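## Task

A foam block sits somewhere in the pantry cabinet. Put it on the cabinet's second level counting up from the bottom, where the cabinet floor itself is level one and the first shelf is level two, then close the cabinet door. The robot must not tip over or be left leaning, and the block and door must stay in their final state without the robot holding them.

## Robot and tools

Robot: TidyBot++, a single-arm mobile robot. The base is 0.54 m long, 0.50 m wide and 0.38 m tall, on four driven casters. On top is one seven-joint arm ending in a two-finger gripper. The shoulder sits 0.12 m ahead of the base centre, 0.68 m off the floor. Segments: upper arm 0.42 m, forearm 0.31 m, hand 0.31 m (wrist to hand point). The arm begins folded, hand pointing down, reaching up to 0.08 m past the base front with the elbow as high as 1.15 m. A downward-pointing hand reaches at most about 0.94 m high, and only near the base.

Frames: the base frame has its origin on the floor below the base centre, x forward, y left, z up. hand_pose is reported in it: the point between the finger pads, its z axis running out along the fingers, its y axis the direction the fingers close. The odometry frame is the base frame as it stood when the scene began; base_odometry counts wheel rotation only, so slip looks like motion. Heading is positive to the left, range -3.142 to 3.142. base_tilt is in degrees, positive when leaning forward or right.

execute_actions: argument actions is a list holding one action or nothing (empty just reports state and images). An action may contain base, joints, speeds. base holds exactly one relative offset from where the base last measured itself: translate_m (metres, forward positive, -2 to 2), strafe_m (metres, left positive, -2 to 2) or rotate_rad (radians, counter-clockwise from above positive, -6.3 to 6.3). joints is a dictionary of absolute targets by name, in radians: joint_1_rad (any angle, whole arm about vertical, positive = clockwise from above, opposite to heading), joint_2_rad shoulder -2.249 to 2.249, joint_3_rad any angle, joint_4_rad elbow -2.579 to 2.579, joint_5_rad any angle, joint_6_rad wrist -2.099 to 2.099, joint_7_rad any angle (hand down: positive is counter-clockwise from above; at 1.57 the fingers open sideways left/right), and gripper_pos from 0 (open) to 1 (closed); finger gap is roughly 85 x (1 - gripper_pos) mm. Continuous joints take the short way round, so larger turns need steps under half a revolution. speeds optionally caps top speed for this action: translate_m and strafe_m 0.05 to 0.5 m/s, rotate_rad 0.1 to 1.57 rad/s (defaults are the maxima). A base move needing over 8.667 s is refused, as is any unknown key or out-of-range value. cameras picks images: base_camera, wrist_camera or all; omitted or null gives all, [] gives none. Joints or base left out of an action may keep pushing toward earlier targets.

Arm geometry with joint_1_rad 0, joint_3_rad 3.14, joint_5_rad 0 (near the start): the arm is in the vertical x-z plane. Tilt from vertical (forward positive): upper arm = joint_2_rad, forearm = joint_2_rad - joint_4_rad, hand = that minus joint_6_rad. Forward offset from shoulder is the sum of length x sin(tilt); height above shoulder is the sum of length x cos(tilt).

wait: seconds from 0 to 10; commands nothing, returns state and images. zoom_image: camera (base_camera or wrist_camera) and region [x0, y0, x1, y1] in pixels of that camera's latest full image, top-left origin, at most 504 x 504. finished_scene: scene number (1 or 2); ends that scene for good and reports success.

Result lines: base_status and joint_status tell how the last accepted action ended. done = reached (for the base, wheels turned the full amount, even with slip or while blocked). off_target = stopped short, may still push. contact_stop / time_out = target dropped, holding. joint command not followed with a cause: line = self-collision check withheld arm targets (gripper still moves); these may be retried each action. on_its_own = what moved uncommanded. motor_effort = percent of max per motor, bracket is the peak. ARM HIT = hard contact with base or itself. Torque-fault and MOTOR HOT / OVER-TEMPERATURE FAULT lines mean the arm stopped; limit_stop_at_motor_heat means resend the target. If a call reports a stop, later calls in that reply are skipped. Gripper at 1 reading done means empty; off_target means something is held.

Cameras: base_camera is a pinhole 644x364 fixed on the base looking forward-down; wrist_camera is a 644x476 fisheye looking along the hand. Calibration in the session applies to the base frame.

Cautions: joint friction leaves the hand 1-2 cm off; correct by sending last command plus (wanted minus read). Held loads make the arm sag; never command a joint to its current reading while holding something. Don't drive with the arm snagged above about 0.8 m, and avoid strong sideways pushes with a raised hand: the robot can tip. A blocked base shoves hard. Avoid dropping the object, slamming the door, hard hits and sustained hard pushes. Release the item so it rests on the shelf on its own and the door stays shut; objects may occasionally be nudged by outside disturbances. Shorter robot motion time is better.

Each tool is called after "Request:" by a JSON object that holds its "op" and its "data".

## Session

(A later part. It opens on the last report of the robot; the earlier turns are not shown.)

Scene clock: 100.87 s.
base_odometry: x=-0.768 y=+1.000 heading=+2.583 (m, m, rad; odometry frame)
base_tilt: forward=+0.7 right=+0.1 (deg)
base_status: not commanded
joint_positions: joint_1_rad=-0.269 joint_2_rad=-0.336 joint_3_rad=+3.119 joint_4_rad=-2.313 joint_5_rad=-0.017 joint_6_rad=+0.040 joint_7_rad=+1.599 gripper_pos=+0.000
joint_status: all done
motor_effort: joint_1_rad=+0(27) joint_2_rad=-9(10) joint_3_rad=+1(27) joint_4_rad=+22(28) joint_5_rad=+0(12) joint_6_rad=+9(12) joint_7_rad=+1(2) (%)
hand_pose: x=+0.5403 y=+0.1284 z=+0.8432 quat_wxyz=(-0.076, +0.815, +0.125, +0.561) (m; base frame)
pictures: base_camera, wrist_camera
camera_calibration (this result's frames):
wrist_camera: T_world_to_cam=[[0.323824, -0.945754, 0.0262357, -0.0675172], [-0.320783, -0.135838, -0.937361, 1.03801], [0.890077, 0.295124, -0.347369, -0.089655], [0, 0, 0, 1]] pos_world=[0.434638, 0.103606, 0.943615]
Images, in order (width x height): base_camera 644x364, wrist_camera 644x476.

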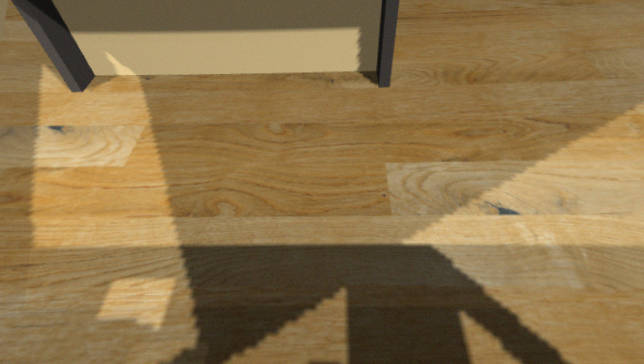

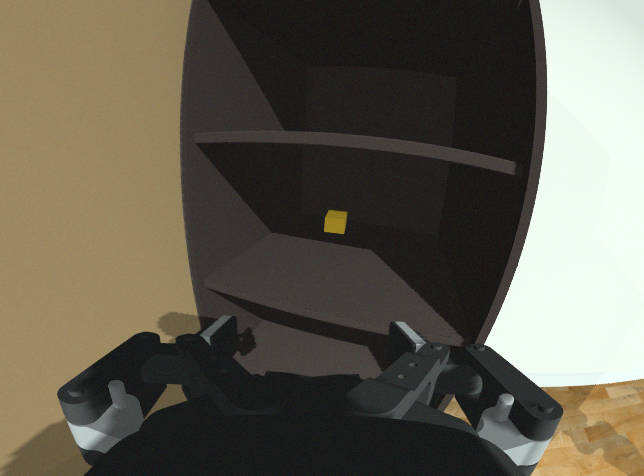

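Request:
{"op": "execute_actions", "data": {"actions": [{"base":{"translate_m":-0.5}}], "cameras": []}}

Request:
{"op": "execute_actions", "data": {"actions": [{"base":{"strafe_m":0.12},"joints":{"joint_1_rad":-0.1,"joint_2_rad":1.2,"joint_3_rad":3.14,"joint_4_rad":-0.74,"joint_5_rad":0,"joint_6_rad":0.34}}]}}

Scene clock: 109.33 s.
base_odometry: x=-0.344 y=+0.735 heading=+2.583 (m, m, rad; odometry frame)
base_tilt: forward=+0.7 right=+0.1 (deg)
base_status: done
joint_positions: joint_1_rad=-0.268 joint_2_rad=-0.336 joint_3_rad=+3.119 joint_4_rad=-2.313 joint_5_rad=-0.017 joint_6_rad=+0.038 joint_7_rad=+1.599 gripper_pos=+0.000
joint_status: not commanded
motor_effort: joint_1_rad=-1(2) joint_2_rad=-8(12) joint_3_rad=+1(2) joint_4_rad=+22(22) joint_5_rad=+0(0) joint_6_rad=+9(9) joint_7_rad=+1(1) (%)
hand_pose: x=+0.5404 y=+0.1277 z=+0.8427 quat_wxyz=(-0.075, +0.815, +0.125, +0.561) (m; base frame)
pictures: none
No camera images: the call's "cameras" was empty. Leave "cameras" out to get every camera's image.

Scene clock: 112.13 s.
base_odometry: x=-0.407 y=+0.633 heading=+2.583 (m, m, rad; odometry frame)
base_tilt: forward=+0.8 right=+0.1 (deg)
base_status: done
joint_positions: joint_1_rad=+0.073 joint_2_rad=+1.074 joint_3_rad=+3.215 joint_4_rad=-0.709 joint_5_rad=-0.018 joint_6_rad=+0.348 joint_7_rad=+1.591 gripper_pos=+0.000
joint_status: joint_1_rad off_target (ended at +0.073, target -0.100); joint_2_rad off_target (ended at +1.074, target +1.200); joint_3_rad off_target (ended at +3.215, target +3.140); the others done
motor_effort: joint_1_rad=-35(35) joint_2_rad=-37(42) joint_3_rad=-10(19) joint_4_rad=+13(56) joint_5_rad=+5(8) joint_6_rad=+2(26) joint_7_rad=+0(10) (%)
hand_pose: x=+1.1003 y=-0.0951 z=+0.8585 quat_wxyz=(+0.065, +0.657, -0.012, +0.751) (m; base frame)
pictures: base_camera, wrist_camera
camera_calibration (this result's frames):
wrist_camera: T_world_to_cam=[[-0.0861989, -0.992028, 0.0919299, -0.0702592], [0.138687, -0.103323, -0.984932, 0.740019], [0.986578, -0.0721505, 0.146487, -1.08185], [0, 0, 0, 1]] pos_world=[0.958646, -0.0712943, 0.893805]
Images, in order (width x height): base_camera 644x364, wrist_camera 644x476.

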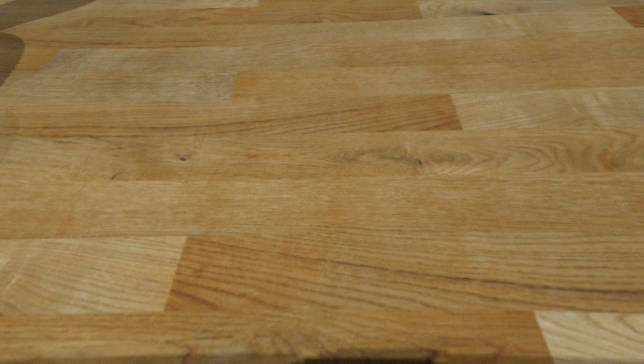

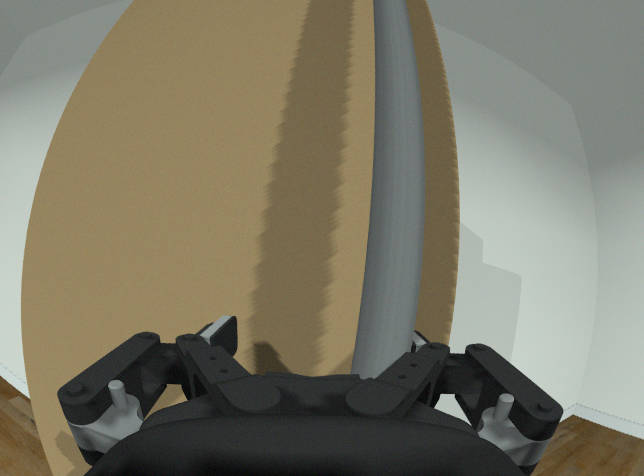

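Request:
{"op": "execute_actions", "data": {"actions": [{"base":{"translate_m":-0.15},"joints":{"joint_1_rad":0.073,"joint_2_rad":1.0,"joint_3_rad":3.2}}], "cameras": []}}

Request:
{"op": "execute_actions", "data": {"actions": [{"base":{"strafe_m":-0.2},"joints":{"joint_1_rad":-0.02,"joint_2_rad":-0.335,"joint_3_rad":3.125,"joint_4_rad":-2.32,"joint_6_rad":0.44}}], "cameras": []}}

Request:
{"op": "execute_actions", "data": {"actions": [{"base":{"translate_m":0.72}}]}}

Scene clock: 116.77 s.
base_odometry: x=-0.280 y=+0.553 heading=+2.583 (m, m, rad; odometry frame)
base_tilt: forward=+0.8 right=+0.1 (deg)
base_status: done
joint_positions: joint_1_rad=+0.062 joint_2_rad=+1.004 joint_3_rad=+3.198 joint_4_rad=-0.733 joint_5_rad=-0.018 joint_6_rad=+0.348 joint_7_rad=+1.591 gripper_pos=+0.000
joint_status: all done
motor_effort: joint_1_rad=-1(34) joint_2_rad=-54(59) joint_3_rad=+1(9) joint_4_rad=+23(25) joint_5_rad=+1(5) joint_6_rad=+9(10) joint_7_rad=+1(0) (%)
hand_pose: x=+1.0872 y=-0.0787 z=+0.9119 quat_wxyz=(+0.054, +0.640, -0.013, +0.767) (m; base frame)
pictures: none
No camera images: the call's "cameras" was empty. Leave "cameras" out to get every camera's image.

Scene clock: 119.57 s.
base_odometry: x=-0.174 y=+0.723 heading=+2.582 (m, m, rad; odometry frame)
base_tilt: forward=+0.7 right=+0.1 (deg)
base_status: done
joint_positions: joint_1_rad=+0.002 joint_2_rad=-0.315 joint_3_rad=+3.142 joint_4_rad=-2.301 joint_5_rad=-0.018 joint_6_rad=+0.398 joint_7_rad=+1.591 gripper_pos=+0.000
joint_status: all done
motor_effort: joint_1_rad=-2(6) joint_2_rad=-9(55) joint_3_rad=+1(0) joint_4_rad=+22(24) joint_5_rad=+0(0) joint_6_rad=+9(9) joint_7_rad=+1(1) (%)
hand_pose: x=+0.5876 y=-0.0023 z=+0.9500 quat_wxyz=(+0.005, +0.713, -0.002, +0.701) (m; base frame)
pictures: none
No camera images: the call's "cameras" was empty. Leave "cameras" out to get every camera's image.

Scene clock: 122.37 s.
base_odometry: x=-0.784 y=+1.105 heading=+2.582 (m, m, rad; odometry frame)
base_tilt: forward=+0.7 right=+0.1 (deg)
base_status: done
joint_positions: joint_1_rad=+0.002 joint_2_rad=-0.319 joint_3_rad=+3.142 joint_4_rad=-2.302 joint_5_rad=-0.018 joint_6_rad=+0.401 joint_7_rad=+1.591 gripper_pos=+0.000
joint_status: not commanded
motor_effort: joint_1_rad=-1(1) joint_2_rad=-9(11) joint_3_rad=+1(1) joint_4_rad=+22(23) joint_5_rad=+0(1) joint_6_rad=+9(9) joint_7_rad=+1(1) (%)
hand_pose: x=+0.5863 y=-0.0017 z=+0.9522 quat_wxyz=(+0.004, +0.711, -0.002, +0.703) (m; base frame)
pictures: base_camera, wrist_camera
camera_calibration (this result's frames):
wrist_camera: T_world_to_cam=[[0.021993, -0.999457, 0.0245254, -0.0297995], [0.00214372, -0.0244841, -0.999698, 1.00754], [0.999756, 0.0220389, 0.00160408, -0.451353], [0, 0, 0, 1]] pos_world=[0.449738, 0.00483274, 1.00869]
Images, in order (width x height): base_camera 644x364, wrist_camera 644x476.

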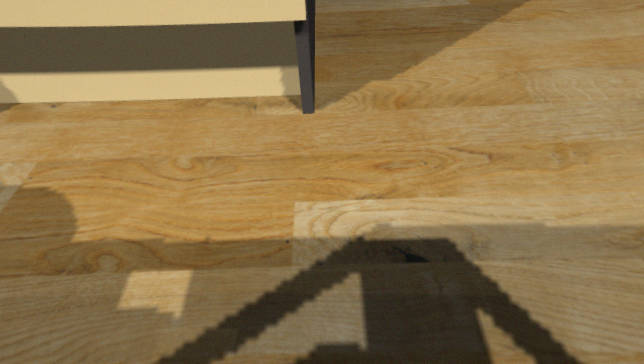

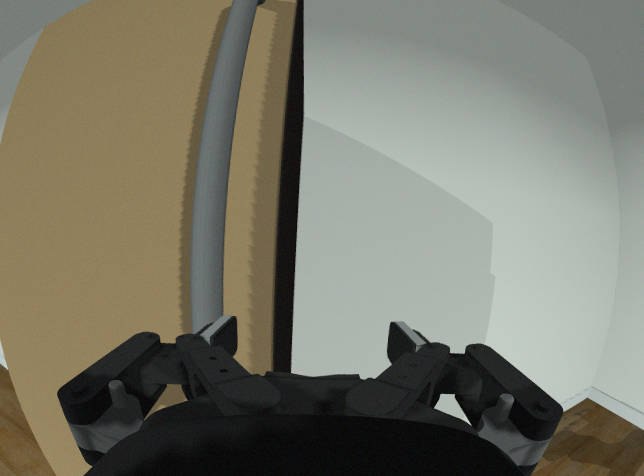

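Request:
{"op": "execute_actions", "data": {"actions": [{"base":{"translate_m":-0.06}}], "cameras": []}}

Request:
{"op": "execute_actions", "data": {"actions": [{"base":{"strafe_m":0.075}}], "cameras": []}}

Request:
{"op": "execute_actions", "data": {"actions": [{"base":{"translate_m":0.1},"speeds":{"translate_m":0.1}}]}}

Scene clock: 125.10 s.
base_odometry: x=-0.733 y=+1.074 heading=+2.582 (m, m, rad; odometry frame)
base_tilt: forward=+0.8 right=+0.1 (deg)
base_status: done
joint_positions: joint_1_rad=+0.002 joint_2_rad=-0.326 joint_3_rad=+3.141 joint_4_rad=-2.302 joint_5_rad=-0.018 joint_6_rad=+0.401 joint_7_rad=+1.591 gripper_pos=+0.000
joint_status: not commanded
motor_effort: joint_1_rad=-1(1) joint_2_rad=-9(12) joint_3_rad=+1(1) joint_4_rad=+22(23) joint_5_rad=+0(1) joint_6_rad=+9(9) joint_7_rad=+1(1) (%)
hand_pose: x=+0.5844 y=-0.0015 z=+0.9550 quat_wxyz=(+0.004, +0.709, -0.002, +0.706) (m; base frame)
pictures: none
No camera images: the call's "cameras" was empty. Leave "cameras" out to get every camera's image.

Scene clock: 126.23 s.
base_odometry: x=-0.773 y=+1.010 heading=+2.582 (m, m, rad; odometry frame)
base_tilt: forward=+0.7 right=+0.1 (deg)
base_status: done
joint_positions: joint_1_rad=-0.003 joint_2_rad=-0.326 joint_3_rad=+3.133 joint_4_rad=-2.303 joint_5_rad=-0.018 joint_6_rad=+0.402 joint_7_rad=+1.591 gripper_pos=+0.000
joint_status: not commanded
motor_effort: joint_1_rad=-1(2) joint_2_rad=-9(10) joint_3_rad=+1(2) joint_4_rad=+22(22) joint_5_rad=+1(2) joint_6_rad=+9(9) joint_7_rad=+1(1) (%)
hand_pose: x=+0.5843 y=+0.0050 z=+0.9549 quat_wxyz=(+0.001, +0.709, +0.004, +0.706) (m; base frame)
pictures: none
No camera images: the call's "cameras" was empty. Leave "cameras" out to get every camera's image.

Scene clock: 127.80 s.
base_odometry: x=-0.858 y=+1.063 heading=+2.582 (m, m, rad; odometry frame)
base_tilt: forward=+0.7 right=+0.0 (deg)
base_status: done
joint_positions: joint_1_rad=-0.003 joint_2_rad=-0.327 joint_3_rad=+3.133 joint_4_rad=-2.303 joint_5_rad=-0.018 joint_6_rad=+0.402 joint_7_rad=+1.591 gripper_pos=+0.000
joint_status: not commanded
motor_effort: joint_1_rad=-1(2) joint_2_rad=-9(12) joint_3_rad=+1(1) joint_4_rad=+22(23) joint_5_rad=+0(0) joint_6_rad=+9(10) joint_7_rad=+1(1) (%)
hand_pose: x=+0.5839 y=+0.0050 z=+0.9554 quat_wxyz=(+0.001, +0.708, +0.004, +0.706) (m; base frame)
pictures: base_camera, wrist_camera
camera_calibration (this result's frames):
wrist_camera: T_world_to_cam=[[0.0344678, -0.999028, 0.0274929, -0.0332905], [0.00994157, -0.0271652, -0.999582, 1.00617], [0.999356, 0.0347267, 0.00899557, -0.456063], [0, 0, 0, 1]] pos_world=[0.446914, 0.0099122, 1.01076]
Images, in order (width x height): base_camera 644x364, wrist_camera 644x476.

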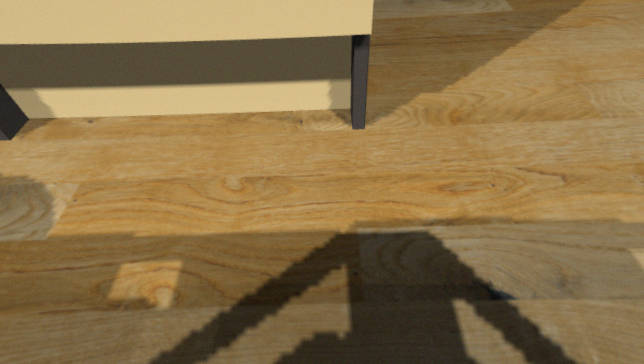

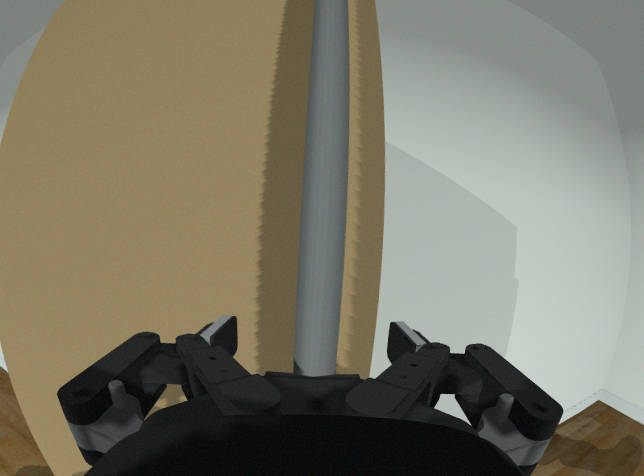

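Request:
{"op": "execute_actions", "data": {"actions": [{"base":{"translate_m":0.03}}], "cameras": []}}

Request:
{"op": "execute_actions", "data": {"actions": [{"joints":{"gripper_pos":0.775}}], "cameras": []}}

Request:
{"op": "execute_actions", "data": {"actions": [{"base":{"translate_m":-0.15},"speeds":{"translate_m":0.08}}]}}

Scene clock: 129.83 s.
base_odometry: x=-0.884 y=+1.079 heading=+2.582 (m, m, rad; odometry frame)
base_tilt: forward=+0.7 right=+0.1 (deg)
base_status: done
joint_positions: joint_1_rad=-0.003 joint_2_rad=-0.327 joint_3_rad=+3.133 joint_4_rad=-2.303 joint_5_rad=-0.018 joint_6_rad=+0.402 joint_7_rad=+1.591 gripper_pos=+0.000
joint_status: not commanded
motor_effort: joint_1_rad=-1(1) joint_2_rad=-9(12) joint_3_rad=+1(2) joint_4_rad=+22(22) joint_5_rad=+1(0) joint_6_rad=+9(9) joint_7_rad=+1(1) (%)
hand_pose: x=+0.5839 y=+0.0050 z=+0.9554 quat_wxyz=(+0.001, +0.708, +0.004, +0.706) (m; base frame)
pictures: none
No camera images: the call's "cameras" was empty. Leave "cameras" out to get every camera's image.

Scene clock: 130.80 s.
base_odometry: x=-0.884 y=+1.079 heading=+2.582 (m, m, rad; odometry frame)
base_tilt: forward=+0.7 right=+0.1 (deg)
base_status: not commanded
joint_positions: joint_1_rad=-0.003 joint_2_rad=-0.328 joint_3_rad=+3.137 joint_4_rad=-2.304 joint_5_rad=-0.018 joint_6_rad=+0.402 joint_7_rad=+1.591 gripper_pos=+0.749
joint_status: all done
motor_effort: joint_1_rad=-5(8) joint_2_rad=-9(9) joint_3_rad=-3(6) joint_4_rad=+22(24) joint_5_rad=+2(3) joint_6_rad=+9(10) joint_7_rad=+2(2) (%)
hand_pose: x=+0.5836 y=+0.0031 z=+0.9554 quat_wxyz=(+0.002, +0.708, +0.002, +0.706) (m; base frame)
pictures: none
No camera images: the call's "cameras" was empty. Leave "cameras" out to get every camera's image.

Scene clock: 133.20 s.
base_odometry: x=-0.757 y=+0.999 heading=+2.582 (m, m, rad; odometry frame)
base_tilt: forward=+0.7 right=+0.1 (deg)
base_status: done
joint_positions: joint_1_rad=-0.035 joint_2_rad=-0.324 joint_3_rad=+3.104 joint_4_rad=-2.304 joint_5_rad=-0.018 joint_6_rad=+0.408 joint_7_rad=+1.591 gripper_pos=+0.750
joint_status: not commanded
motor_effort: joint_1_rad=+4(6) joint_2_rad=-14(15) joint_3_rad=+5(8) joint_4_rad=+18(23) joint_5_rad=+2(4) joint_6_rad=+8(11) joint_7_rad=+4(4) (%)
hand_pose: x=+0.5830 y=+0.0349 z=+0.9553 quat_wxyz=(-0.017, +0.707, +0.028, +0.707) (m; base frame)
pictures: base_camera, wrist_camera
camera_calibration (this result's frames):
wrist_camera: T_world_to_cam=[[0.0933001, -0.994959, 0.0367619, -0.0465938], [0.0145447, -0.035557, -0.999262, 1.00425], [0.995532, 0.0937659, 0.0111539, -0.45802], [0, 0, 0, 1]] pos_world=[0.445714, 0.0322957, 1.01033]
Images, in order (width x height): base_camera 644x364, wrist_camera 644x476.

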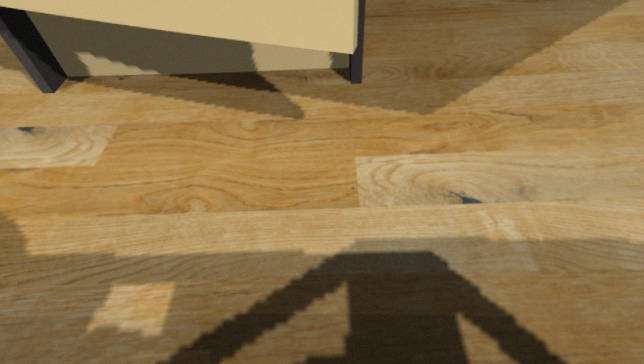

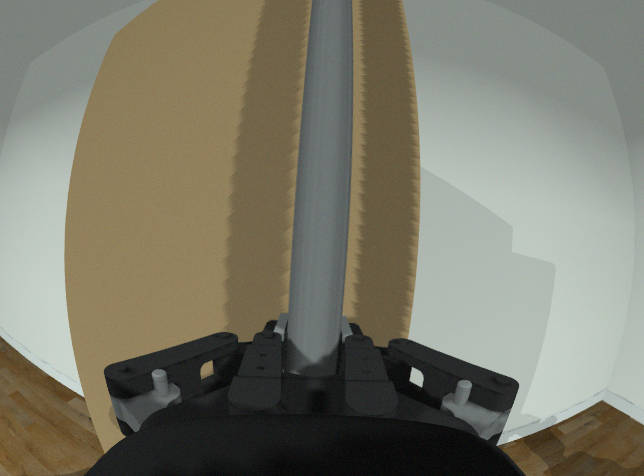

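Repeat the earlier sequence.

Request:
{"op": "execute_actions", "data": {"actions": [{"base":{"strafe_m":0.06},"speeds":{"strafe_m":0.1}}], "cameras": []}}

Request:
{"op": "execute_actions", "data": {"actions": [{"base":{"translate_m":-0.12},"speeds":{"translate_m":0.1}}], "cameras": []}}

Request:
{"op": "execute_actions", "data": {"actions": [{"base":{"strafe_m":0.1},"speeds":{"strafe_m":0.1}}], "cameras": []}}

Request:
{"op": "execute_actions", "data": {"actions": [{"base":{"translate_m":-0.09},"speeds":{"translate_m":0.1}}], "cameras": []}}

Request:
{"op": "execute_actions", "data": {"actions": [{"base":{"strafe_m":0.12},"speeds":{"strafe_m":0.1}}], "cameras": []}}

Request:
{"op": "execute_actions", "data": {"actions": [{"joints":{"gripper_pos":0.2}}], "cameras": []}}

Request:
{"op": "execute_actions", "data": {"actions": [{"base":{"translate_m":-0.12},"speeds":{"translate_m":0.15}}], "cameras": []}}

Request:
{"op": "execute_actions", "data": {"actions": [{"base":{"strafe_m":-0.22},"joints":{"gripper_pos":1}}], "cameras": []}}

Request:
{"op": "execute_actions", "data": {"actions": [{"base":{"translate_m":0.3}}]}}

Scene clock: 137.30 s.
base_odometry: x=-0.788 y=+0.948 heading=+2.582 (m, m, rad; odometry frame)
base_tilt: forward=+0.7 right=+0.1 (deg)
base_status: done
joint_positions: joint_1_rad=+0.018 joint_2_rad=-0.333 joint_3_rad=+3.170 joint_4_rad=-2.311 joint_5_rad=-0.018 joint_6_rad=+0.408 joint_7_rad=+1.591 gripper_pos=+0.750
joint_status: not commanded
motor_effort: joint_1_rad=-9(12) joint_2_rad=-6(14) joint_3_rad=-8(10) joint_4_rad=+23(24) joint_5_rad=+2(4) joint_6_rad=+9(11) joint_7_rad=+1(3) (%)
hand_pose: x=+0.5813 y=-0.0242 z=+0.9554 quat_wxyz=(+0.016, +0.707, -0.020, +0.707) (m; base frame)
pictures: none
No camera images: the call's "cameras" was empty. Leave "cameras" out to get every camera's image.

Scene clock: 139.07 s.
base_odometry: x=-0.687 y=+0.885 heading=+2.582 (m, m, rad; odometry frame)
base_tilt: forward=+0.7 right=+0.1 (deg)
base_status: done
joint_positions: joint_1_rad=-0.046 joint_2_rad=-0.329 joint_3_rad=+3.093 joint_4_rad=-2.309 joint_5_rad=-0.018 joint_6_rad=+0.412 joint_7_rad=+1.591 gripper_pos=+0.751
joint_status: not commanded
motor_effort: joint_1_rad=+5(8) joint_2_rad=-13(15) joint_3_rad=+7(10) joint_4_rad=+17(24) joint_5_rad=+0(3) joint_6_rad=+8(11) joint_7_rad=+4(4) (%)
hand_pose: x=+0.5800 y=+0.0456 z=+0.9553 quat_wxyz=(-0.023, +0.705, +0.036, +0.707) (m; base frame)
pictures: none
No camera images: the call's "cameras" was empty. Leave "cameras" out to get every camera's image.

Scene clock: 140.60 s.
base_odometry: x=-0.740 y=+0.800 heading=+2.582 (m, m, rad; odometry frame)
base_tilt: forward=+0.7 right=+0.1 (deg)
base_status: done
joint_positions: joint_1_rad=+0.042 joint_2_rad=-0.354 joint_3_rad=+3.193 joint_4_rad=-2.329 joint_5_rad=-0.018 joint_6_rad=+0.412 joint_7_rad=+1.591 gripper_pos=+0.751
joint_status: not commanded
motor_effort: joint_1_rad=-14(15) joint_2_rad=+0(14) joint_3_rad=-12(14) joint_4_rad=+27(29) joint_5_rad=+4(5) joint_6_rad=+10(11) joint_7_rad=+0(4) (%)
hand_pose: x=+0.5717 y=-0.0469 z=+0.9555 quat_wxyz=(+0.030, +0.703, -0.040, +0.709) (m; base frame)
pictures: none
No camera images: the call's "cameras" was empty. Leave "cameras" out to get every camera's image.

Scene clock: 142.23 s.
base_odometry: x=-0.663 y=+0.752 heading=+2.582 (m, m, rad; odometry frame)
base_tilt: forward=+0.7 right=+0.1 (deg)
base_status: done
joint_positions: joint_1_rad=-0.034 joint_2_rad=-0.325 joint_3_rad=+3.108 joint_4_rad=-2.307 joint_5_rad=-0.018 joint_6_rad=+0.413 joint_7_rad=+1.591 gripper_pos=+0.751
joint_status: not commanded
motor_effort: joint_1_rad=+2(13) joint_2_rad=-12(16) joint_3_rad=+4(12) joint_4_rad=+17(26) joint_5_rad=+1(4) joint_6_rad=+7(10) joint_7_rad=+3(4) (%)
hand_pose: x=+0.5825 y=+0.0328 z=+0.9553 quat_wxyz=(-0.016, +0.706, +0.026, +0.707) (m; base frame)
pictures: none
No camera images: the call's "cameras" was empty. Leave "cameras" out to get every camera's image.

Scene clock: 144.03 s.
base_odometry: x=-0.727 y=+0.651 heading=+2.582 (m, m, rad; odometry frame)
base_tilt: forward=+0.7 right=+0.1 (deg)
base_status: done
joint_positions: joint_1_rad=+0.050 joint_2_rad=-0.386 joint_3_rad=+3.199 joint_4_rad=-2.352 joint_5_rad=-0.018 joint_6_rad=+0.413 joint_7_rad=+1.591 gripper_pos=+0.751
joint_status: not commanded
motor_effort: joint_1_rad=-13(17) joint_2_rad=+5(13) joint_3_rad=-12(15) joint_4_rad=+30(33) joint_5_rad=+4(5) joint_6_rad=+10(11) joint_7_rad=-1(1) (%)
hand_pose: x=+0.5597 y=-0.0527 z=+0.9554 quat_wxyz=(+0.033, +0.700, -0.045, +0.712) (m; base frame)
pictures: none
No camera images: the call's "cameras" was empty. Leave "cameras" out to get every camera's image.

Scene clock: 144.90 s.
base_odometry: x=-0.727 y=+0.650 heading=+2.582 (m, m, rad; odometry frame)
base_tilt: forward=+0.7 right=+0.1 (deg)
base_status: not commanded
joint_positions: joint_1_rad=+0.018 joint_2_rad=-0.367 joint_3_rad=+3.157 joint_4_rad=-2.339 joint_5_rad=-0.018 joint_6_rad=+0.414 joint_7_rad=+1.591 gripper_pos=+0.200
joint_status: all done
motor_effort: joint_1_rad=-7(14) joint_2_rad=-1(10) joint_3_rad=-5(12) joint_4_rad=+23(30) joint_5_rad=+3(4) joint_6_rad=+8(10) joint_7_rad=+1(1) (%)
hand_pose: x=+0.5686 y=-0.0169 z=+0.9556 quat_wxyz=(+0.013, +0.703, -0.015, +0.711) (m; base frame)
pictures: none
No camera images: the call's "cameras" was empty. Leave "cameras" out to get every camera's image.

Scene clock: 146.37 s.
base_odometry: x=-0.625 y=+0.587 heading=+2.582 (m, m, rad; odometry frame)
base_tilt: forward=+0.7 right=+0.1 (deg)
base_status: done
joint_positions: joint_1_rad=-0.004 joint_2_rad=-0.344 joint_3_rad=+3.135 joint_4_rad=-2.329 joint_5_rad=-0.018 joint_6_rad=+0.414 joint_7_rad=+1.591 gripper_pos=+0.200
joint_status: not commanded
motor_effort: joint_1_rad=-1(6) joint_2_rad=-8(12) joint_3_rad=+1(4) joint_4_rad=+22(23) joint_5_rad=+1(3) joint_6_rad=+9(10) joint_7_rad=+1(1) (%)
hand_pose: x=+0.5762 y=+0.0041 z=+0.9510 quat_wxyz=(+0.001, +0.707, +0.003, +0.707) (m; base frame)
pictures: none
No camera images: the call's "cameras" was empty. Leave "cameras" out to get every camera's image.

Scene clock: 148.07 s.
base_odometry: x=-0.508 y=+0.773 heading=+2.581 (m, m, rad; odometry frame)
base_tilt: forward=+0.8 right=+0.1 (deg)
base_status: done
joint_positions: joint_1_rad=-0.004 joint_2_rad=-0.344 joint_3_rad=+3.134 joint_4_rad=-2.329 joint_5_rad=-0.018 joint_6_rad=+0.414 joint_7_rad=+1.591 gripper_pos=+0.999
joint_status: all done
motor_effort: joint_1_rad=-1(2) joint_2_rad=-8(9) joint_3_rad=+1(2) joint_4_rad=+22(21) joint_5_rad=+0(0) joint_6_rad=+9(9) joint_7_rad=+1(1) (%)
hand_pose: x=+0.5762 y=+0.0048 z=+0.9510 quat_wxyz=(+0.001, +0.707, +0.004, +0.707) (m; base frame)
pictures: none
No camera images: the call's "cameras" was empty. Leave "cameras" out to get every camera's image.

Scene clock: 150.00 s.
base_odometry: x=-0.762 y=+0.933 heading=+2.581 (m, m, rad; odometry frame)
base_tilt: forward=+0.7 right=+0.1 (deg)
base_status: done
joint_positions: joint_1_rad=-0.004 joint_2_rad=-0.340 joint_3_rad=+3.134 joint_4_rad=-2.329 joint_5_rad=-0.018 joint_6_rad=+0.414 joint_7_rad=+1.591 gripper_pos=+0.999
joint_status: not commanded
motor_effort: joint_1_rad=-1(0) joint_2_rad=-9(12) joint_3_rad=+1(1) joint_4_rad=+22(23) joint_5_rad=+0(0) joint_6_rad=+10(10) joint_7_rad=+1(1) (%)
hand_pose: x=+0.5772 y=+0.0048 z=+0.9493 quat_wxyz=(+0.001, +0.709, +0.004, +0.705) (m; base frame)
pictures: base_camera, wrist_camera
camera_calibration (this result's frames):
wrist_camera: T_world_to_cam=[[0.0344128, -0.999035, 0.027296, -0.0328487], [0.00843174, -0.027021, -0.999599, 1.00106], [0.999372, 0.0346292, 0.00749373, -0.447824], [0, 0, 0, 1]] pos_world=[0.440233, 0.00974046, 1.00491]
Images, in order (width x height): base_camera 644x364, wrist_camera 644x476.

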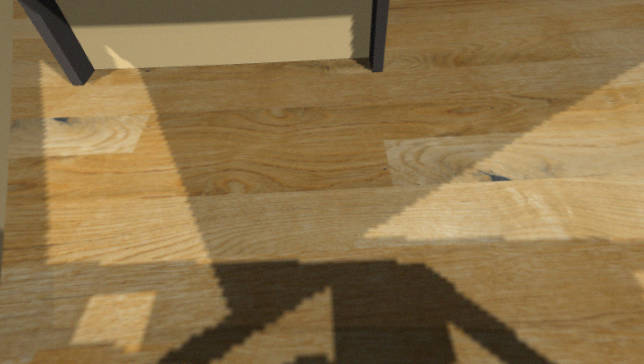

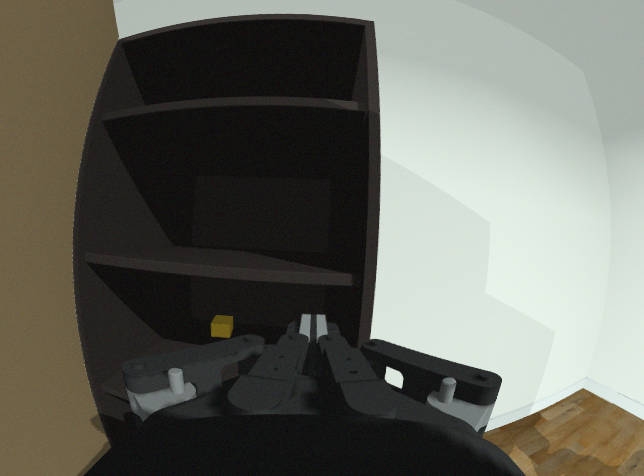

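Request:
{"op": "execute_actions", "data": {"actions": [{"base":{"translate_m":-0.55}}], "cameras": []}}

Request:
{"op": "execute_actions", "data": {"actions": [{"base":{"strafe_m":0.1},"joints":{"joint_1_rad":0.0,"joint_2_rad":1.2,"joint_4_rad":-0.74,"joint_5_rad":0,"joint_6_rad":0.3,"gripper_pos":0}}], "cameras": []}}

Request:
{"op": "execute_actions", "data": {"actions": [{"base":{"translate_m":0.2}}]}}

Scene clock: 154.60 s.
base_odometry: x=-0.296 y=+0.641 heading=+2.582 (m, m, rad; odometry frame)
base_tilt: forward=+0.7 right=+0.1 (deg)
base_status: done
joint_positions: joint_1_rad=-0.005 joint_2_rad=-0.338 joint_3_rad=+3.134 joint_4_rad=-2.329 joint_5_rad=-0.018 joint_6_rad=+0.414 joint_7_rad=+1.591 gripper_pos=+0.999
joint_status: not commanded
motor_effort: joint_1_rad=-1(2) joint_2_rad=-8(12) joint_3_rad=+1(1) joint_4_rad=+22(23) joint_5_rad=-1(1) joint_6_rad=+9(10) joint_7_rad=+1(1) (%)
hand_pose: x=+0.5776 y=+0.0053 z=+0.9485 quat_wxyz=(+0.001, +0.709, +0.004, +0.705) (m; base frame)
pictures: none
No camera images: the call's "cameras" was empty. Leave "cameras" out to get every camera's image.

Scene clock: 157.47 s.
base_odometry: x=-0.349 y=+0.556 heading=+2.582 (m, m, rad; odometry frame)
base_tilt: forward=+0.8 right=+0.1 (deg)
base_status: done
joint_positions: joint_1_rad=+0.005 joint_2_rad=+1.186 joint_3_rad=+3.133 joint_4_rad=-0.761 joint_5_rad=-0.019 joint_6_rad=+0.339 joint_7_rad=+1.591 gripper_pos=+0.000
joint_status: all done
motor_effort: joint_1_rad=+0(17) joint_2_rad=-56(61) joint_3_rad=+0(8) joint_4_rad=+22(45) joint_5_rad=+0(4) joint_6_rad=+9(10) joint_7_rad=+1(3) (%)
hand_pose: x=+1.1124 y=-0.0023 z=+0.7132 quat_wxyz=(+0.001, +0.720, -0.004, +0.694) (m; base frame)
pictures: none
No camera images: the call's "cameras" was empty. Leave "cameras" out to get every camera's image.

Scene clock: 159.10 s.
base_odometry: x=-0.519 y=+0.662 heading=+2.582 (m, m, rad; odometry frame)
base_tilt: forward=+0.8 right=+0.1 (deg)
base_status: done
joint_positions: joint_1_rad=+0.006 joint_2_rad=+1.186 joint_3_rad=+3.133 joint_4_rad=-0.759 joint_5_rad=-0.019 joint_6_rad=+0.339 joint_7_rad=+1.591 gripper_pos=+0.000
joint_status: not commanded
motor_effort: joint_1_rad=-1(6) joint_2_rad=-57(59) joint_3_rad=+0(2) joint_4_rad=+23(24) joint_5_rad=+0(0) joint_6_rad=+10(10) joint_7_rad=+1(1) (%)
hand_pose: x=+1.1127 y=-0.0035 z=+0.7140 quat_wxyz=(+0.001, +0.720, -0.005, +0.694) (m; base frame)
pictures: base_camera, wrist_camera
camera_calibration (this result's frames):
wrist_camera: T_world_to_cam=[[0.0226228, -0.999628, 0.0152141, -0.031366], [-0.0227677, -0.0157292, -0.999617, 0.795888], [0.999485, 0.0222678, -0.0231151, -0.959244], [0, 0, 0, 1]] pos_world=[0.97758, 0.00252463, 0.773888]
Images, in order (width x height): base_camera 644x364, wrist_camera 644x476.

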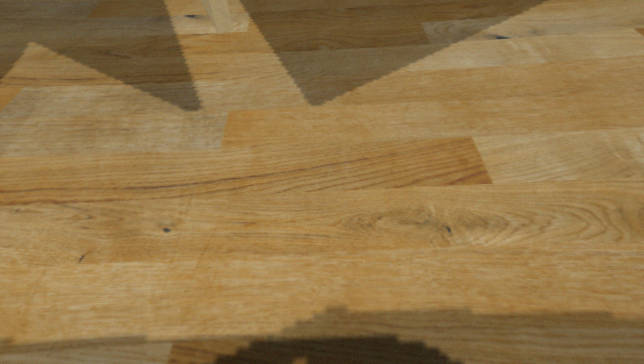

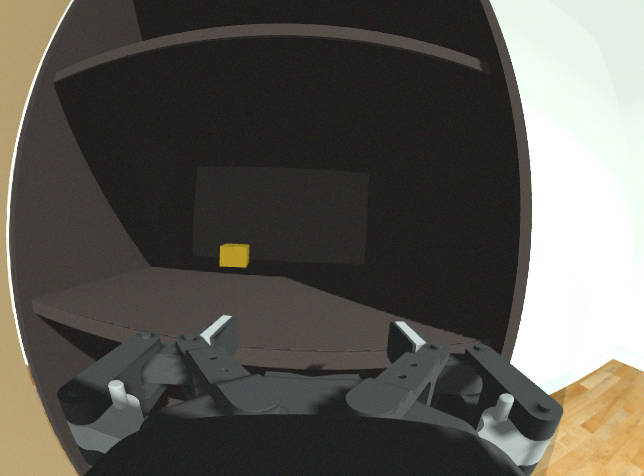

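Request:
{"op": "execute_actions", "data": {"actions": [{"base":{"translate_m":0.3},"joints":{"joint_1_rad":-0.175,"joint_2_rad":1.17,"joint_6_rad":0.29},"speeds":{"translate_m":0.2}}]}}

Scene clock: 163.67 s.
base_odometry: x=-0.773 y=+0.821 heading=+2.583 (m, m, rad; odometry frame)
base_tilt: forward=+0.8 right=+0.1 (deg)
base_status: done
joint_positions: joint_1_rad=-0.185 joint_2_rad=+1.172 joint_3_rad=+3.128 joint_4_rad=-0.753 joint_5_rad=-0.019 joint_6_rad=+0.330 joint_7_rad=+1.591 gripper_pos=+0.000
joint_status: all done
motor_effort: joint_1_rad=-1(6) joint_2_rad=-57(58) joint_3_rad=+0(1) joint_4_rad=+23(23) joint_5_rad=+0(1) joint_6_rad=+9(9) joint_7_rad=+1(1) (%)
hand_pose: x=+1.0950 y=+0.1865 z=+0.7286 quat_wxyz=(-0.068, +0.713, +0.062, +0.695) (m; base frame)
pictures: base_camera, wrist_camera
camera_calibration (this result's frames):
wrist_camera: T_world_to_cam=[[0.213487, -0.976885, 0.0109306, -0.0513574], [-0.00951895, -0.013268, -0.999867, 0.798313], [0.976899, 0.213355, -0.0121315, -0.96442], [0, 0, 0, 1]] pos_world=[0.960705, 0.166186, 0.787069]
Images, in order (width x height): base_camera 644x364, wrist_camera 644x476.

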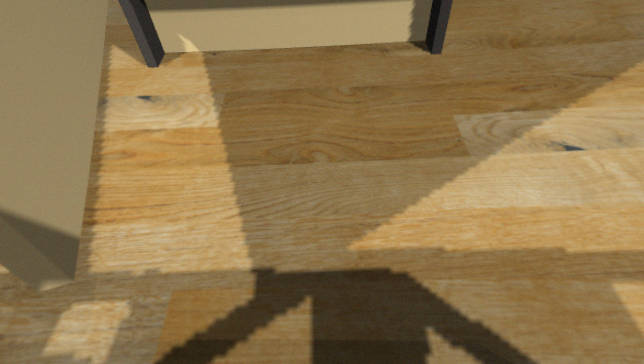

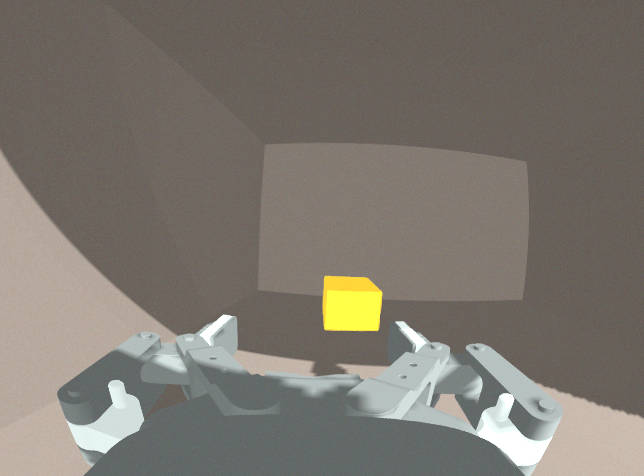

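Request:
{"op": "execute_actions", "data": {"actions": [{"base":{"translate_m":0.15},"speeds":{"translate_m":0.1}}]}}

Scene clock: 169.30 s.
base_odometry: x=-0.897 y=+0.898 heading=+2.568 (m, m, rad; odometry frame)
base_tilt: forward=+0.7 right=+0.1 (deg)
base_status: translate_m time_out (by the wheels' count: +0.146 of +0.150)
joint_positions: joint_1_rad=-0.110 joint_2_rad=+1.173 joint_3_rad=+3.126 joint_4_rad=-0.750 joint_5_rad=-0.019 joint_6_rad=+0.323 joint_7_rad=+1.591 gripper_pos=+0.000
joint_status: not commanded
motor_effort: joint_1_rad=-13(25) joint_2_rad=-58(64) joint_3_rad=+0(3) joint_4_rad=+22(26) joint_5_rad=+0(2) joint_6_rad=+9(11) joint_7_rad=+1(1) (%)
hand_pose: x=+1.1065 y=+0.1136 z=+0.7279 quat_wxyz=(-0.042, +0.716, +0.035, +0.696) (m; base frame)
pictures: base_camera, wrist_camera
camera_calibration (this result's frames):
wrist_camera: T_world_to_cam=[[0.140609, -0.990027, 0.00868234, -0.0413319], [-0.0147165, -0.0108584, -0.999833, 0.802205], [0.989956, 0.140457, -0.0160965, -0.963391], [0, 0, 0, 1]] pos_world=[0.971332, 0.103106, 0.786923]
Images, in order (width x height): base_camera 644x364, wrist_camera 644x476.

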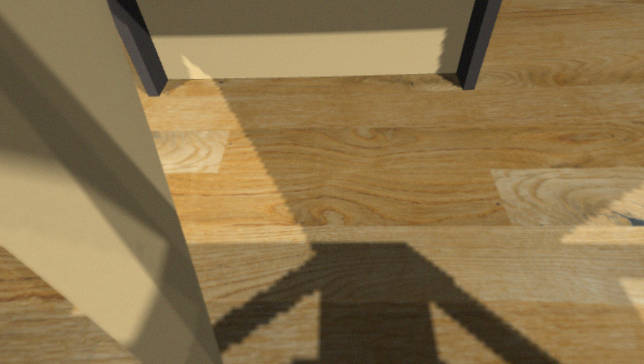

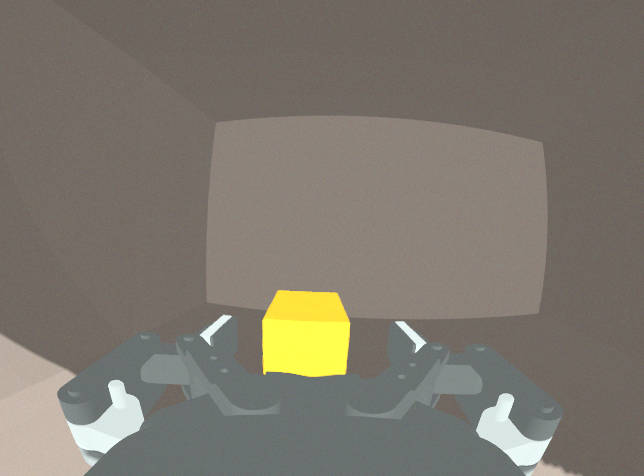

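Request:
{"op": "execute_actions", "data": {"actions": [{"joints":{"joint_1_rad":-0.12,"joint_2_rad":1.365,"joint_4_rad":-0.33,"joint_6_rad":0.1}}]}}

Request:
{"op": "execute_actions", "data": {"actions": [{"joints":{"gripper_pos":0.4}}]}}

Scene clock: 172.67 s.
base_odometry: x=-0.898 y=+0.898 heading=+2.570 (m, m, rad; odometry frame)
base_tilt: forward=+0.8 right=+0.1 (deg)
base_status: not commanded
joint_positions: joint_1_rad=-0.110 joint_2_rad=+1.350 joint_3_rad=+3.126 joint_4_rad=-0.353 joint_5_rad=-0.019 joint_6_rad=+0.139 joint_7_rad=+1.591 gripper_pos=+0.000
joint_status: all done
motor_effort: joint_1_rad=-2(13) joint_2_rad=-60(61) joint_3_rad=+0(0) joint_4_rad=+23(24) joint_5_rad=+0(0) joint_6_rad=+9(10) joint_7_rad=+1(1) (%)
hand_pose: x=+1.1458 y=+0.1166 z=+0.7351 quat_wxyz=(-0.044, +0.704, +0.034, +0.708) (m; base frame)
pictures: base_camera, wrist_camera
camera_calibration (this result's frames):
wrist_camera: T_world_to_cam=[[0.140826, -0.990002, 0.00796959, -0.0435877], [0.0202899, -0.00516211, -0.999781, 0.769163], [0.989826, 0.140957, 0.0193601, -1.02853], [0, 0, 0, 1]] pos_world=[1.0086, 0.105796, 0.789254]
Images, in order (width x height): base_camera 644x364, wrist_camera 644x476.

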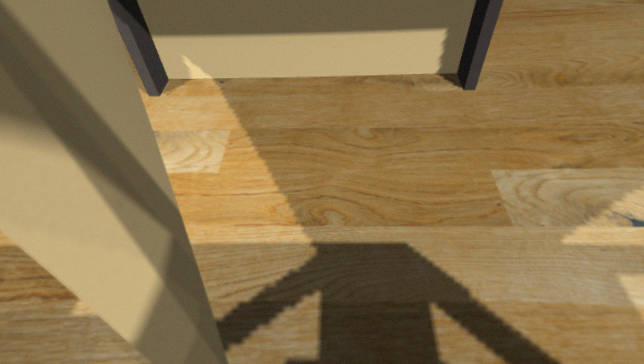

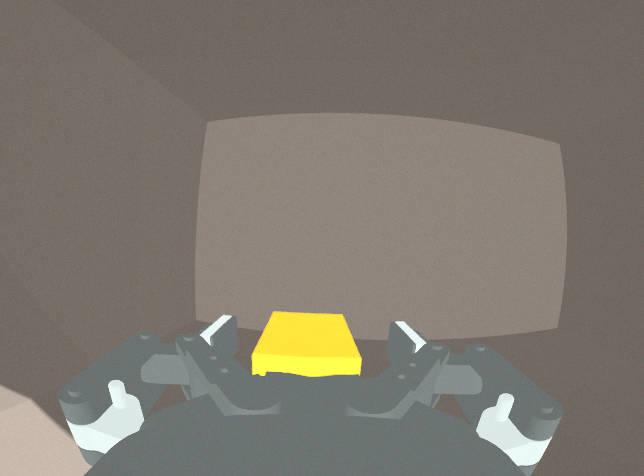

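Scene clock: 173.47 s.
base_odometry: x=-0.898 y=+0.898 heading=+2.570 (m, m, rad; odometry frame)
base_tilt: forward=+0.8 right=+0.1 (deg)
base_status: not commanded
joint_positions: joint_1_rad=-0.110 joint_2_rad=+1.350 joint_3_rad=+3.126 joint_4_rad=-0.345 joint_5_rad=-0.019 joint_6_rad=+0.139 joint_7_rad=+1.591 gripper_pos=+0.400
joint_status: all done
motor_effort: joint_1_rad=-2(4) joint_2_rad=-59(61) joint_3_rad=+0(1) joint_4_rad=+23(24) joint_5_rad=+0(0) joint_6_rad=+9(9) joint_7_rad=+1(1) (%)
hand_pose: x=+1.1461 y=+0.1166 z=+0.7403 quat_wxyz=(-0.044, +0.701, +0.034, +0.711) (m; base frame)
pictures: base_camera, wrist_camera
camera_calibration (this result's frames):
wrist_camera: T_world_to_cam=[[0.14066, -0.990024, 0.00820244, -0.0436687], [0.0285941, -0.00421907, -0.999582, 0.764606], [0.989645, 0.140836, 0.0277154, -1.03489], [0, 0, 0, 1]] pos_world=[1.00846, 0.105743, 0.793327]
Images, in order (width x height): base_camera 644x364, wrist_camera 644x476.

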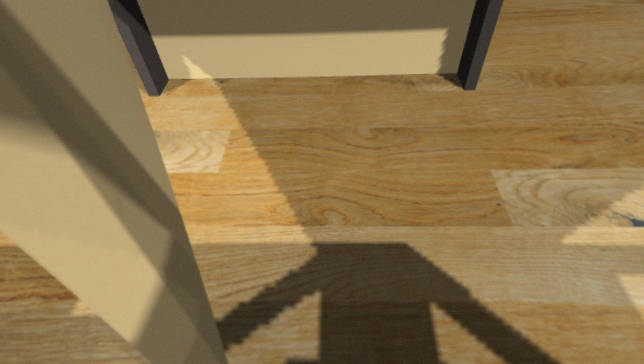

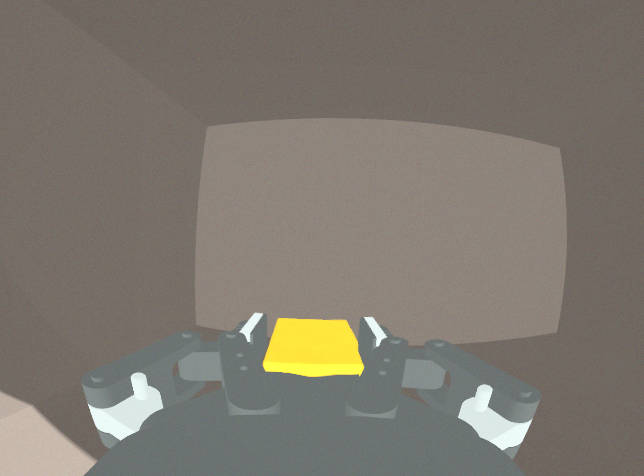

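Request:
{"op": "execute_actions", "data": {"actions": [{"joints":{"gripper_pos":0.62}}]}}

Scene clock: 174.90 s.
base_odometry: x=-0.898 y=+0.898 heading=+2.570 (m, m, rad; odometry frame)
base_tilt: forward=+0.8 right=+0.1 (deg)
base_status: not commanded
joint_positions: joint_1_rad=-0.110 joint_2_rad=+1.350 joint_3_rad=+3.126 joint_4_rad=-0.345 joint_5_rad=-0.019 joint_6_rad=+0.139 joint_7_rad=+1.591 gripper_pos=+0.620
joint_status: all done
motor_effort: joint_1_rad=-2(2) joint_2_rad=-60(60) joint_3_rad=+0(0) joint_4_rad=+23(23) joint_5_rad=+1(0) joint_6_rad=+9(9) joint_7_rad=+1(1) (%)
hand_pose: x=+1.1461 y=+0.1166 z=+0.7403 quat_wxyz=(-0.044, +0.701, +0.034, +0.711) (m; base frame)
pictures: base_camera, wrist_camera
camera_calibration (this result's frames):
wrist_camera: T_world_to_cam=[[0.14066, -0.990024, 0.00820256, -0.0436688], [0.0285944, -0.00421914, -0.999582, 0.764606], [0.989645, 0.140836, 0.0277156, -1.03489], [0, 0, 0, 1]] pos_world=[1.00846, 0.105743, 0.793327]
Images, in order (width x height): base_camera 644x364, wrist_camera 644x476.

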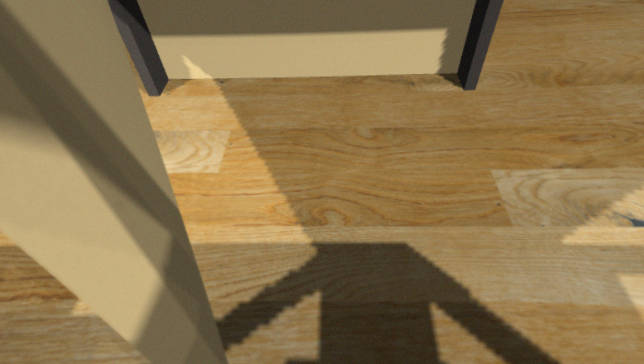

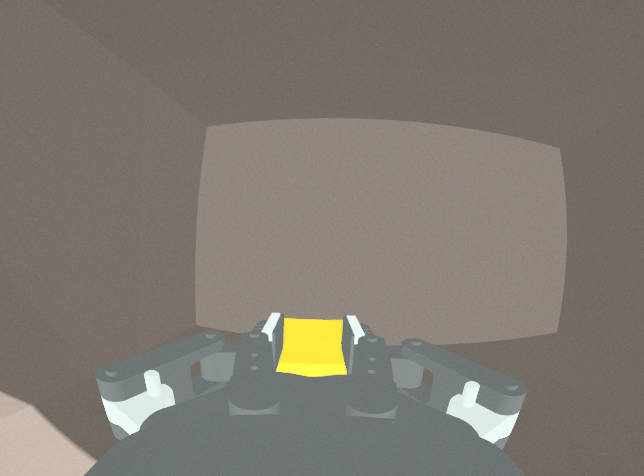

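Request:
{"op": "execute_actions", "data": {"actions": [{"joints":{"gripper_pos":0.68,"joint_2_rad":1.33}}]}}

Scene clock: 176.67 s.
base_odometry: x=-0.898 y=+0.898 heading=+2.570 (m, m, rad; odometry frame)
base_tilt: forward=+0.8 right=+0.1 (deg)
base_status: not commanded
joint_positions: joint_1_rad=-0.110 joint_2_rad=+1.346 joint_3_rad=+3.126 joint_4_rad=-0.345 joint_5_rad=-0.019 joint_6_rad=+0.139 joint_7_rad=+1.591 gripper_pos=+0.680
joint_status: all done
motor_effort: joint_1_rad=-3(3) joint_2_rad=-59(62) joint_3_rad=+0(0) joint_4_rad=+23(24) joint_5_rad=+0(0) joint_6_rad=+9(10) joint_7_rad=+1(1) (%)
hand_pose: x=+1.1459 y=+0.1166 z=+0.7442 quat_wxyz=(-0.044, +0.700, +0.034, +0.712) (m; base frame)
pictures: base_camera, wrist_camera
camera_calibration (this result's frames):
wrist_camera: T_world_to_cam=[[0.140629, -0.990027, 0.00831867, -0.0437444], [0.0322935, -0.00381086, -0.999471, 0.76409], [0.989536, 0.140824, 0.0314355, -1.03742], [0, 0, 0, 1]] pos_world=[1.00804, 0.105697, 0.796661]
Images, in order (width x height): base_camera 644x364, wrist_camera 644x476.

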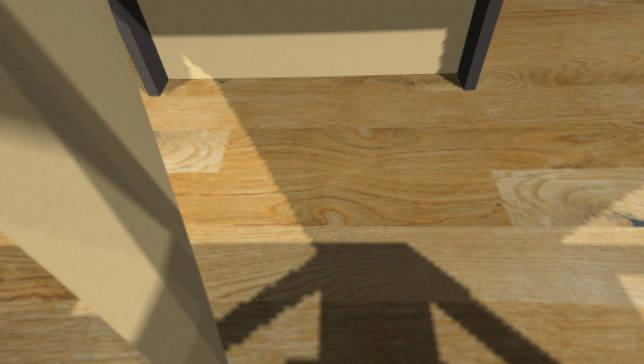

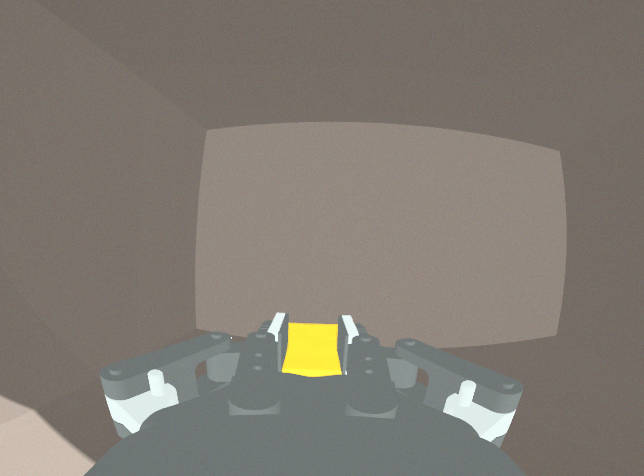

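Request:
{"op": "execute_actions", "data": {"actions": [{"joints":{"gripper_pos":0.1}}], "cameras": []}}

Request:
{"op": "execute_actions", "data": {"actions": [{"joints":{"joint_2_rad":1.39}}], "cameras": []}}

Request:
{"op": "execute_actions", "data": {"actions": [{"joints":{"gripper_pos":0.6}}]}}

Scene clock: 179.50 s.
base_odometry: x=-0.898 y=+0.898 heading=+2.570 (m, m, rad; odometry frame)
base_tilt: forward=+0.8 right=+0.1 (deg)
base_status: not commanded
joint_positions: joint_1_rad=-0.110 joint_2_rad=+1.346 joint_3_rad=+3.126 joint_4_rad=-0.345 joint_5_rad=-0.019 joint_6_rad=+0.139 joint_7_rad=+1.591 gripper_pos=+0.100
joint_status: all done
motor_effort: joint_1_rad=-3(3) joint_2_rad=-59(60) joint_3_rad=+0(0) joint_4_rad=+23(23) joint_5_rad=+0(0) joint_6_rad=+9(9) joint_7_rad=+1(1) (%)
hand_pose: x=+1.1459 y=+0.1166 z=+0.7442 quat_wxyz=(-0.044, +0.700, +0.034, +0.712) (m; base frame)
pictures: none
No camera images: the call's "cameras" was empty. Leave "cameras" out to get every camera's image.

Scene clock: 180.40 s.
base_odometry: x=-0.898 y=+0.898 heading=+2.570 (m, m, rad; odometry frame)
base_tilt: forward=+0.8 right=+0.1 (deg)
base_status: not commanded
joint_positions: joint_1_rad=-0.110 joint_2_rad=+1.372 joint_3_rad=+3.126 joint_4_rad=-0.343 joint_5_rad=-0.019 joint_6_rad=+0.139 joint_7_rad=+1.591 gripper_pos=+0.100
joint_status: all done
motor_effort: joint_1_rad=-2(2) joint_2_rad=-59(62) joint_3_rad=+0(0) joint_4_rad=+23(24) joint_5_rad=+0(1) joint_6_rad=+9(10) joint_7_rad=+1(1) (%)
hand_pose: x=+1.1472 y=+0.1167 z=+0.7182 quat_wxyz=(-0.044, +0.708, +0.034, +0.704) (m; base frame)
pictures: none
No camera images: the call's "cameras" was empty. Leave "cameras" out to get every camera's image.

Scene clock: 181.23 s.
base_odometry: x=-0.898 y=+0.898 heading=+2.570 (m, m, rad; odometry frame)
base_tilt: forward=+0.8 right=+0.0 (deg)
base_status: not commanded
joint_positions: joint_1_rad=-0.110 joint_2_rad=+1.372 joint_3_rad=+3.126 joint_4_rad=-0.343 joint_5_rad=-0.019 joint_6_rad=+0.139 joint_7_rad=+1.591 gripper_pos=+0.407
joint_status: gripper_pos off_target (ended at +0.407, target +0.600)
motor_effort: joint_1_rad=-1(2) joint_2_rad=-59(60) joint_3_rad=+0(0) joint_4_rad=+23(23) joint_5_rad=+0(0) joint_6_rad=+9(9) joint_7_rad=+1(1) (%)
hand_pose: x=+1.1472 y=+0.1167 z=+0.7181 quat_wxyz=(-0.044, +0.708, +0.034, +0.704) (m; base frame)
pictures: base_camera, wrist_camera
camera_calibration (this result's frames):
wrist_camera: T_world_to_cam=[[0.140795, -0.99001, 0.00754744, -0.0432253], [0.00793499, -0.00649472, -0.999947, 0.766559], [0.990007, 0.140848, 0.0069413, -1.02092], [0, 0, 0, 1]] pos_world=[1.01072, 0.105979, 0.773931]
Images, in order (width x height): base_camera 644x364, wrist_camera 644x476.

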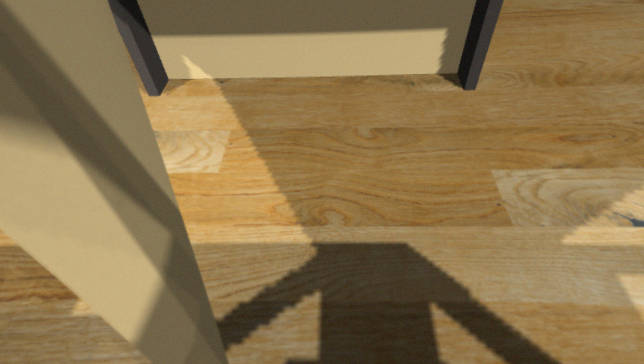

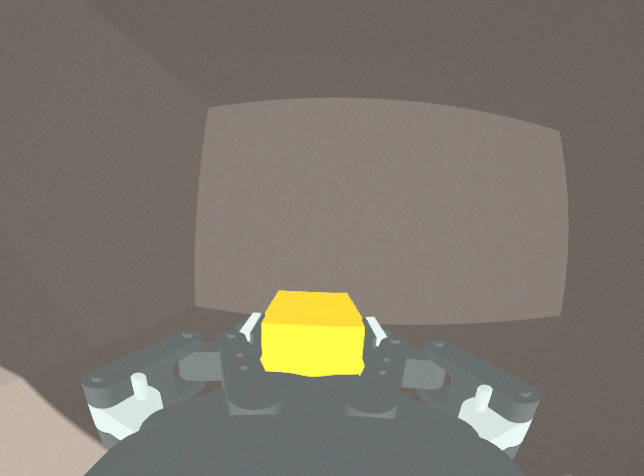

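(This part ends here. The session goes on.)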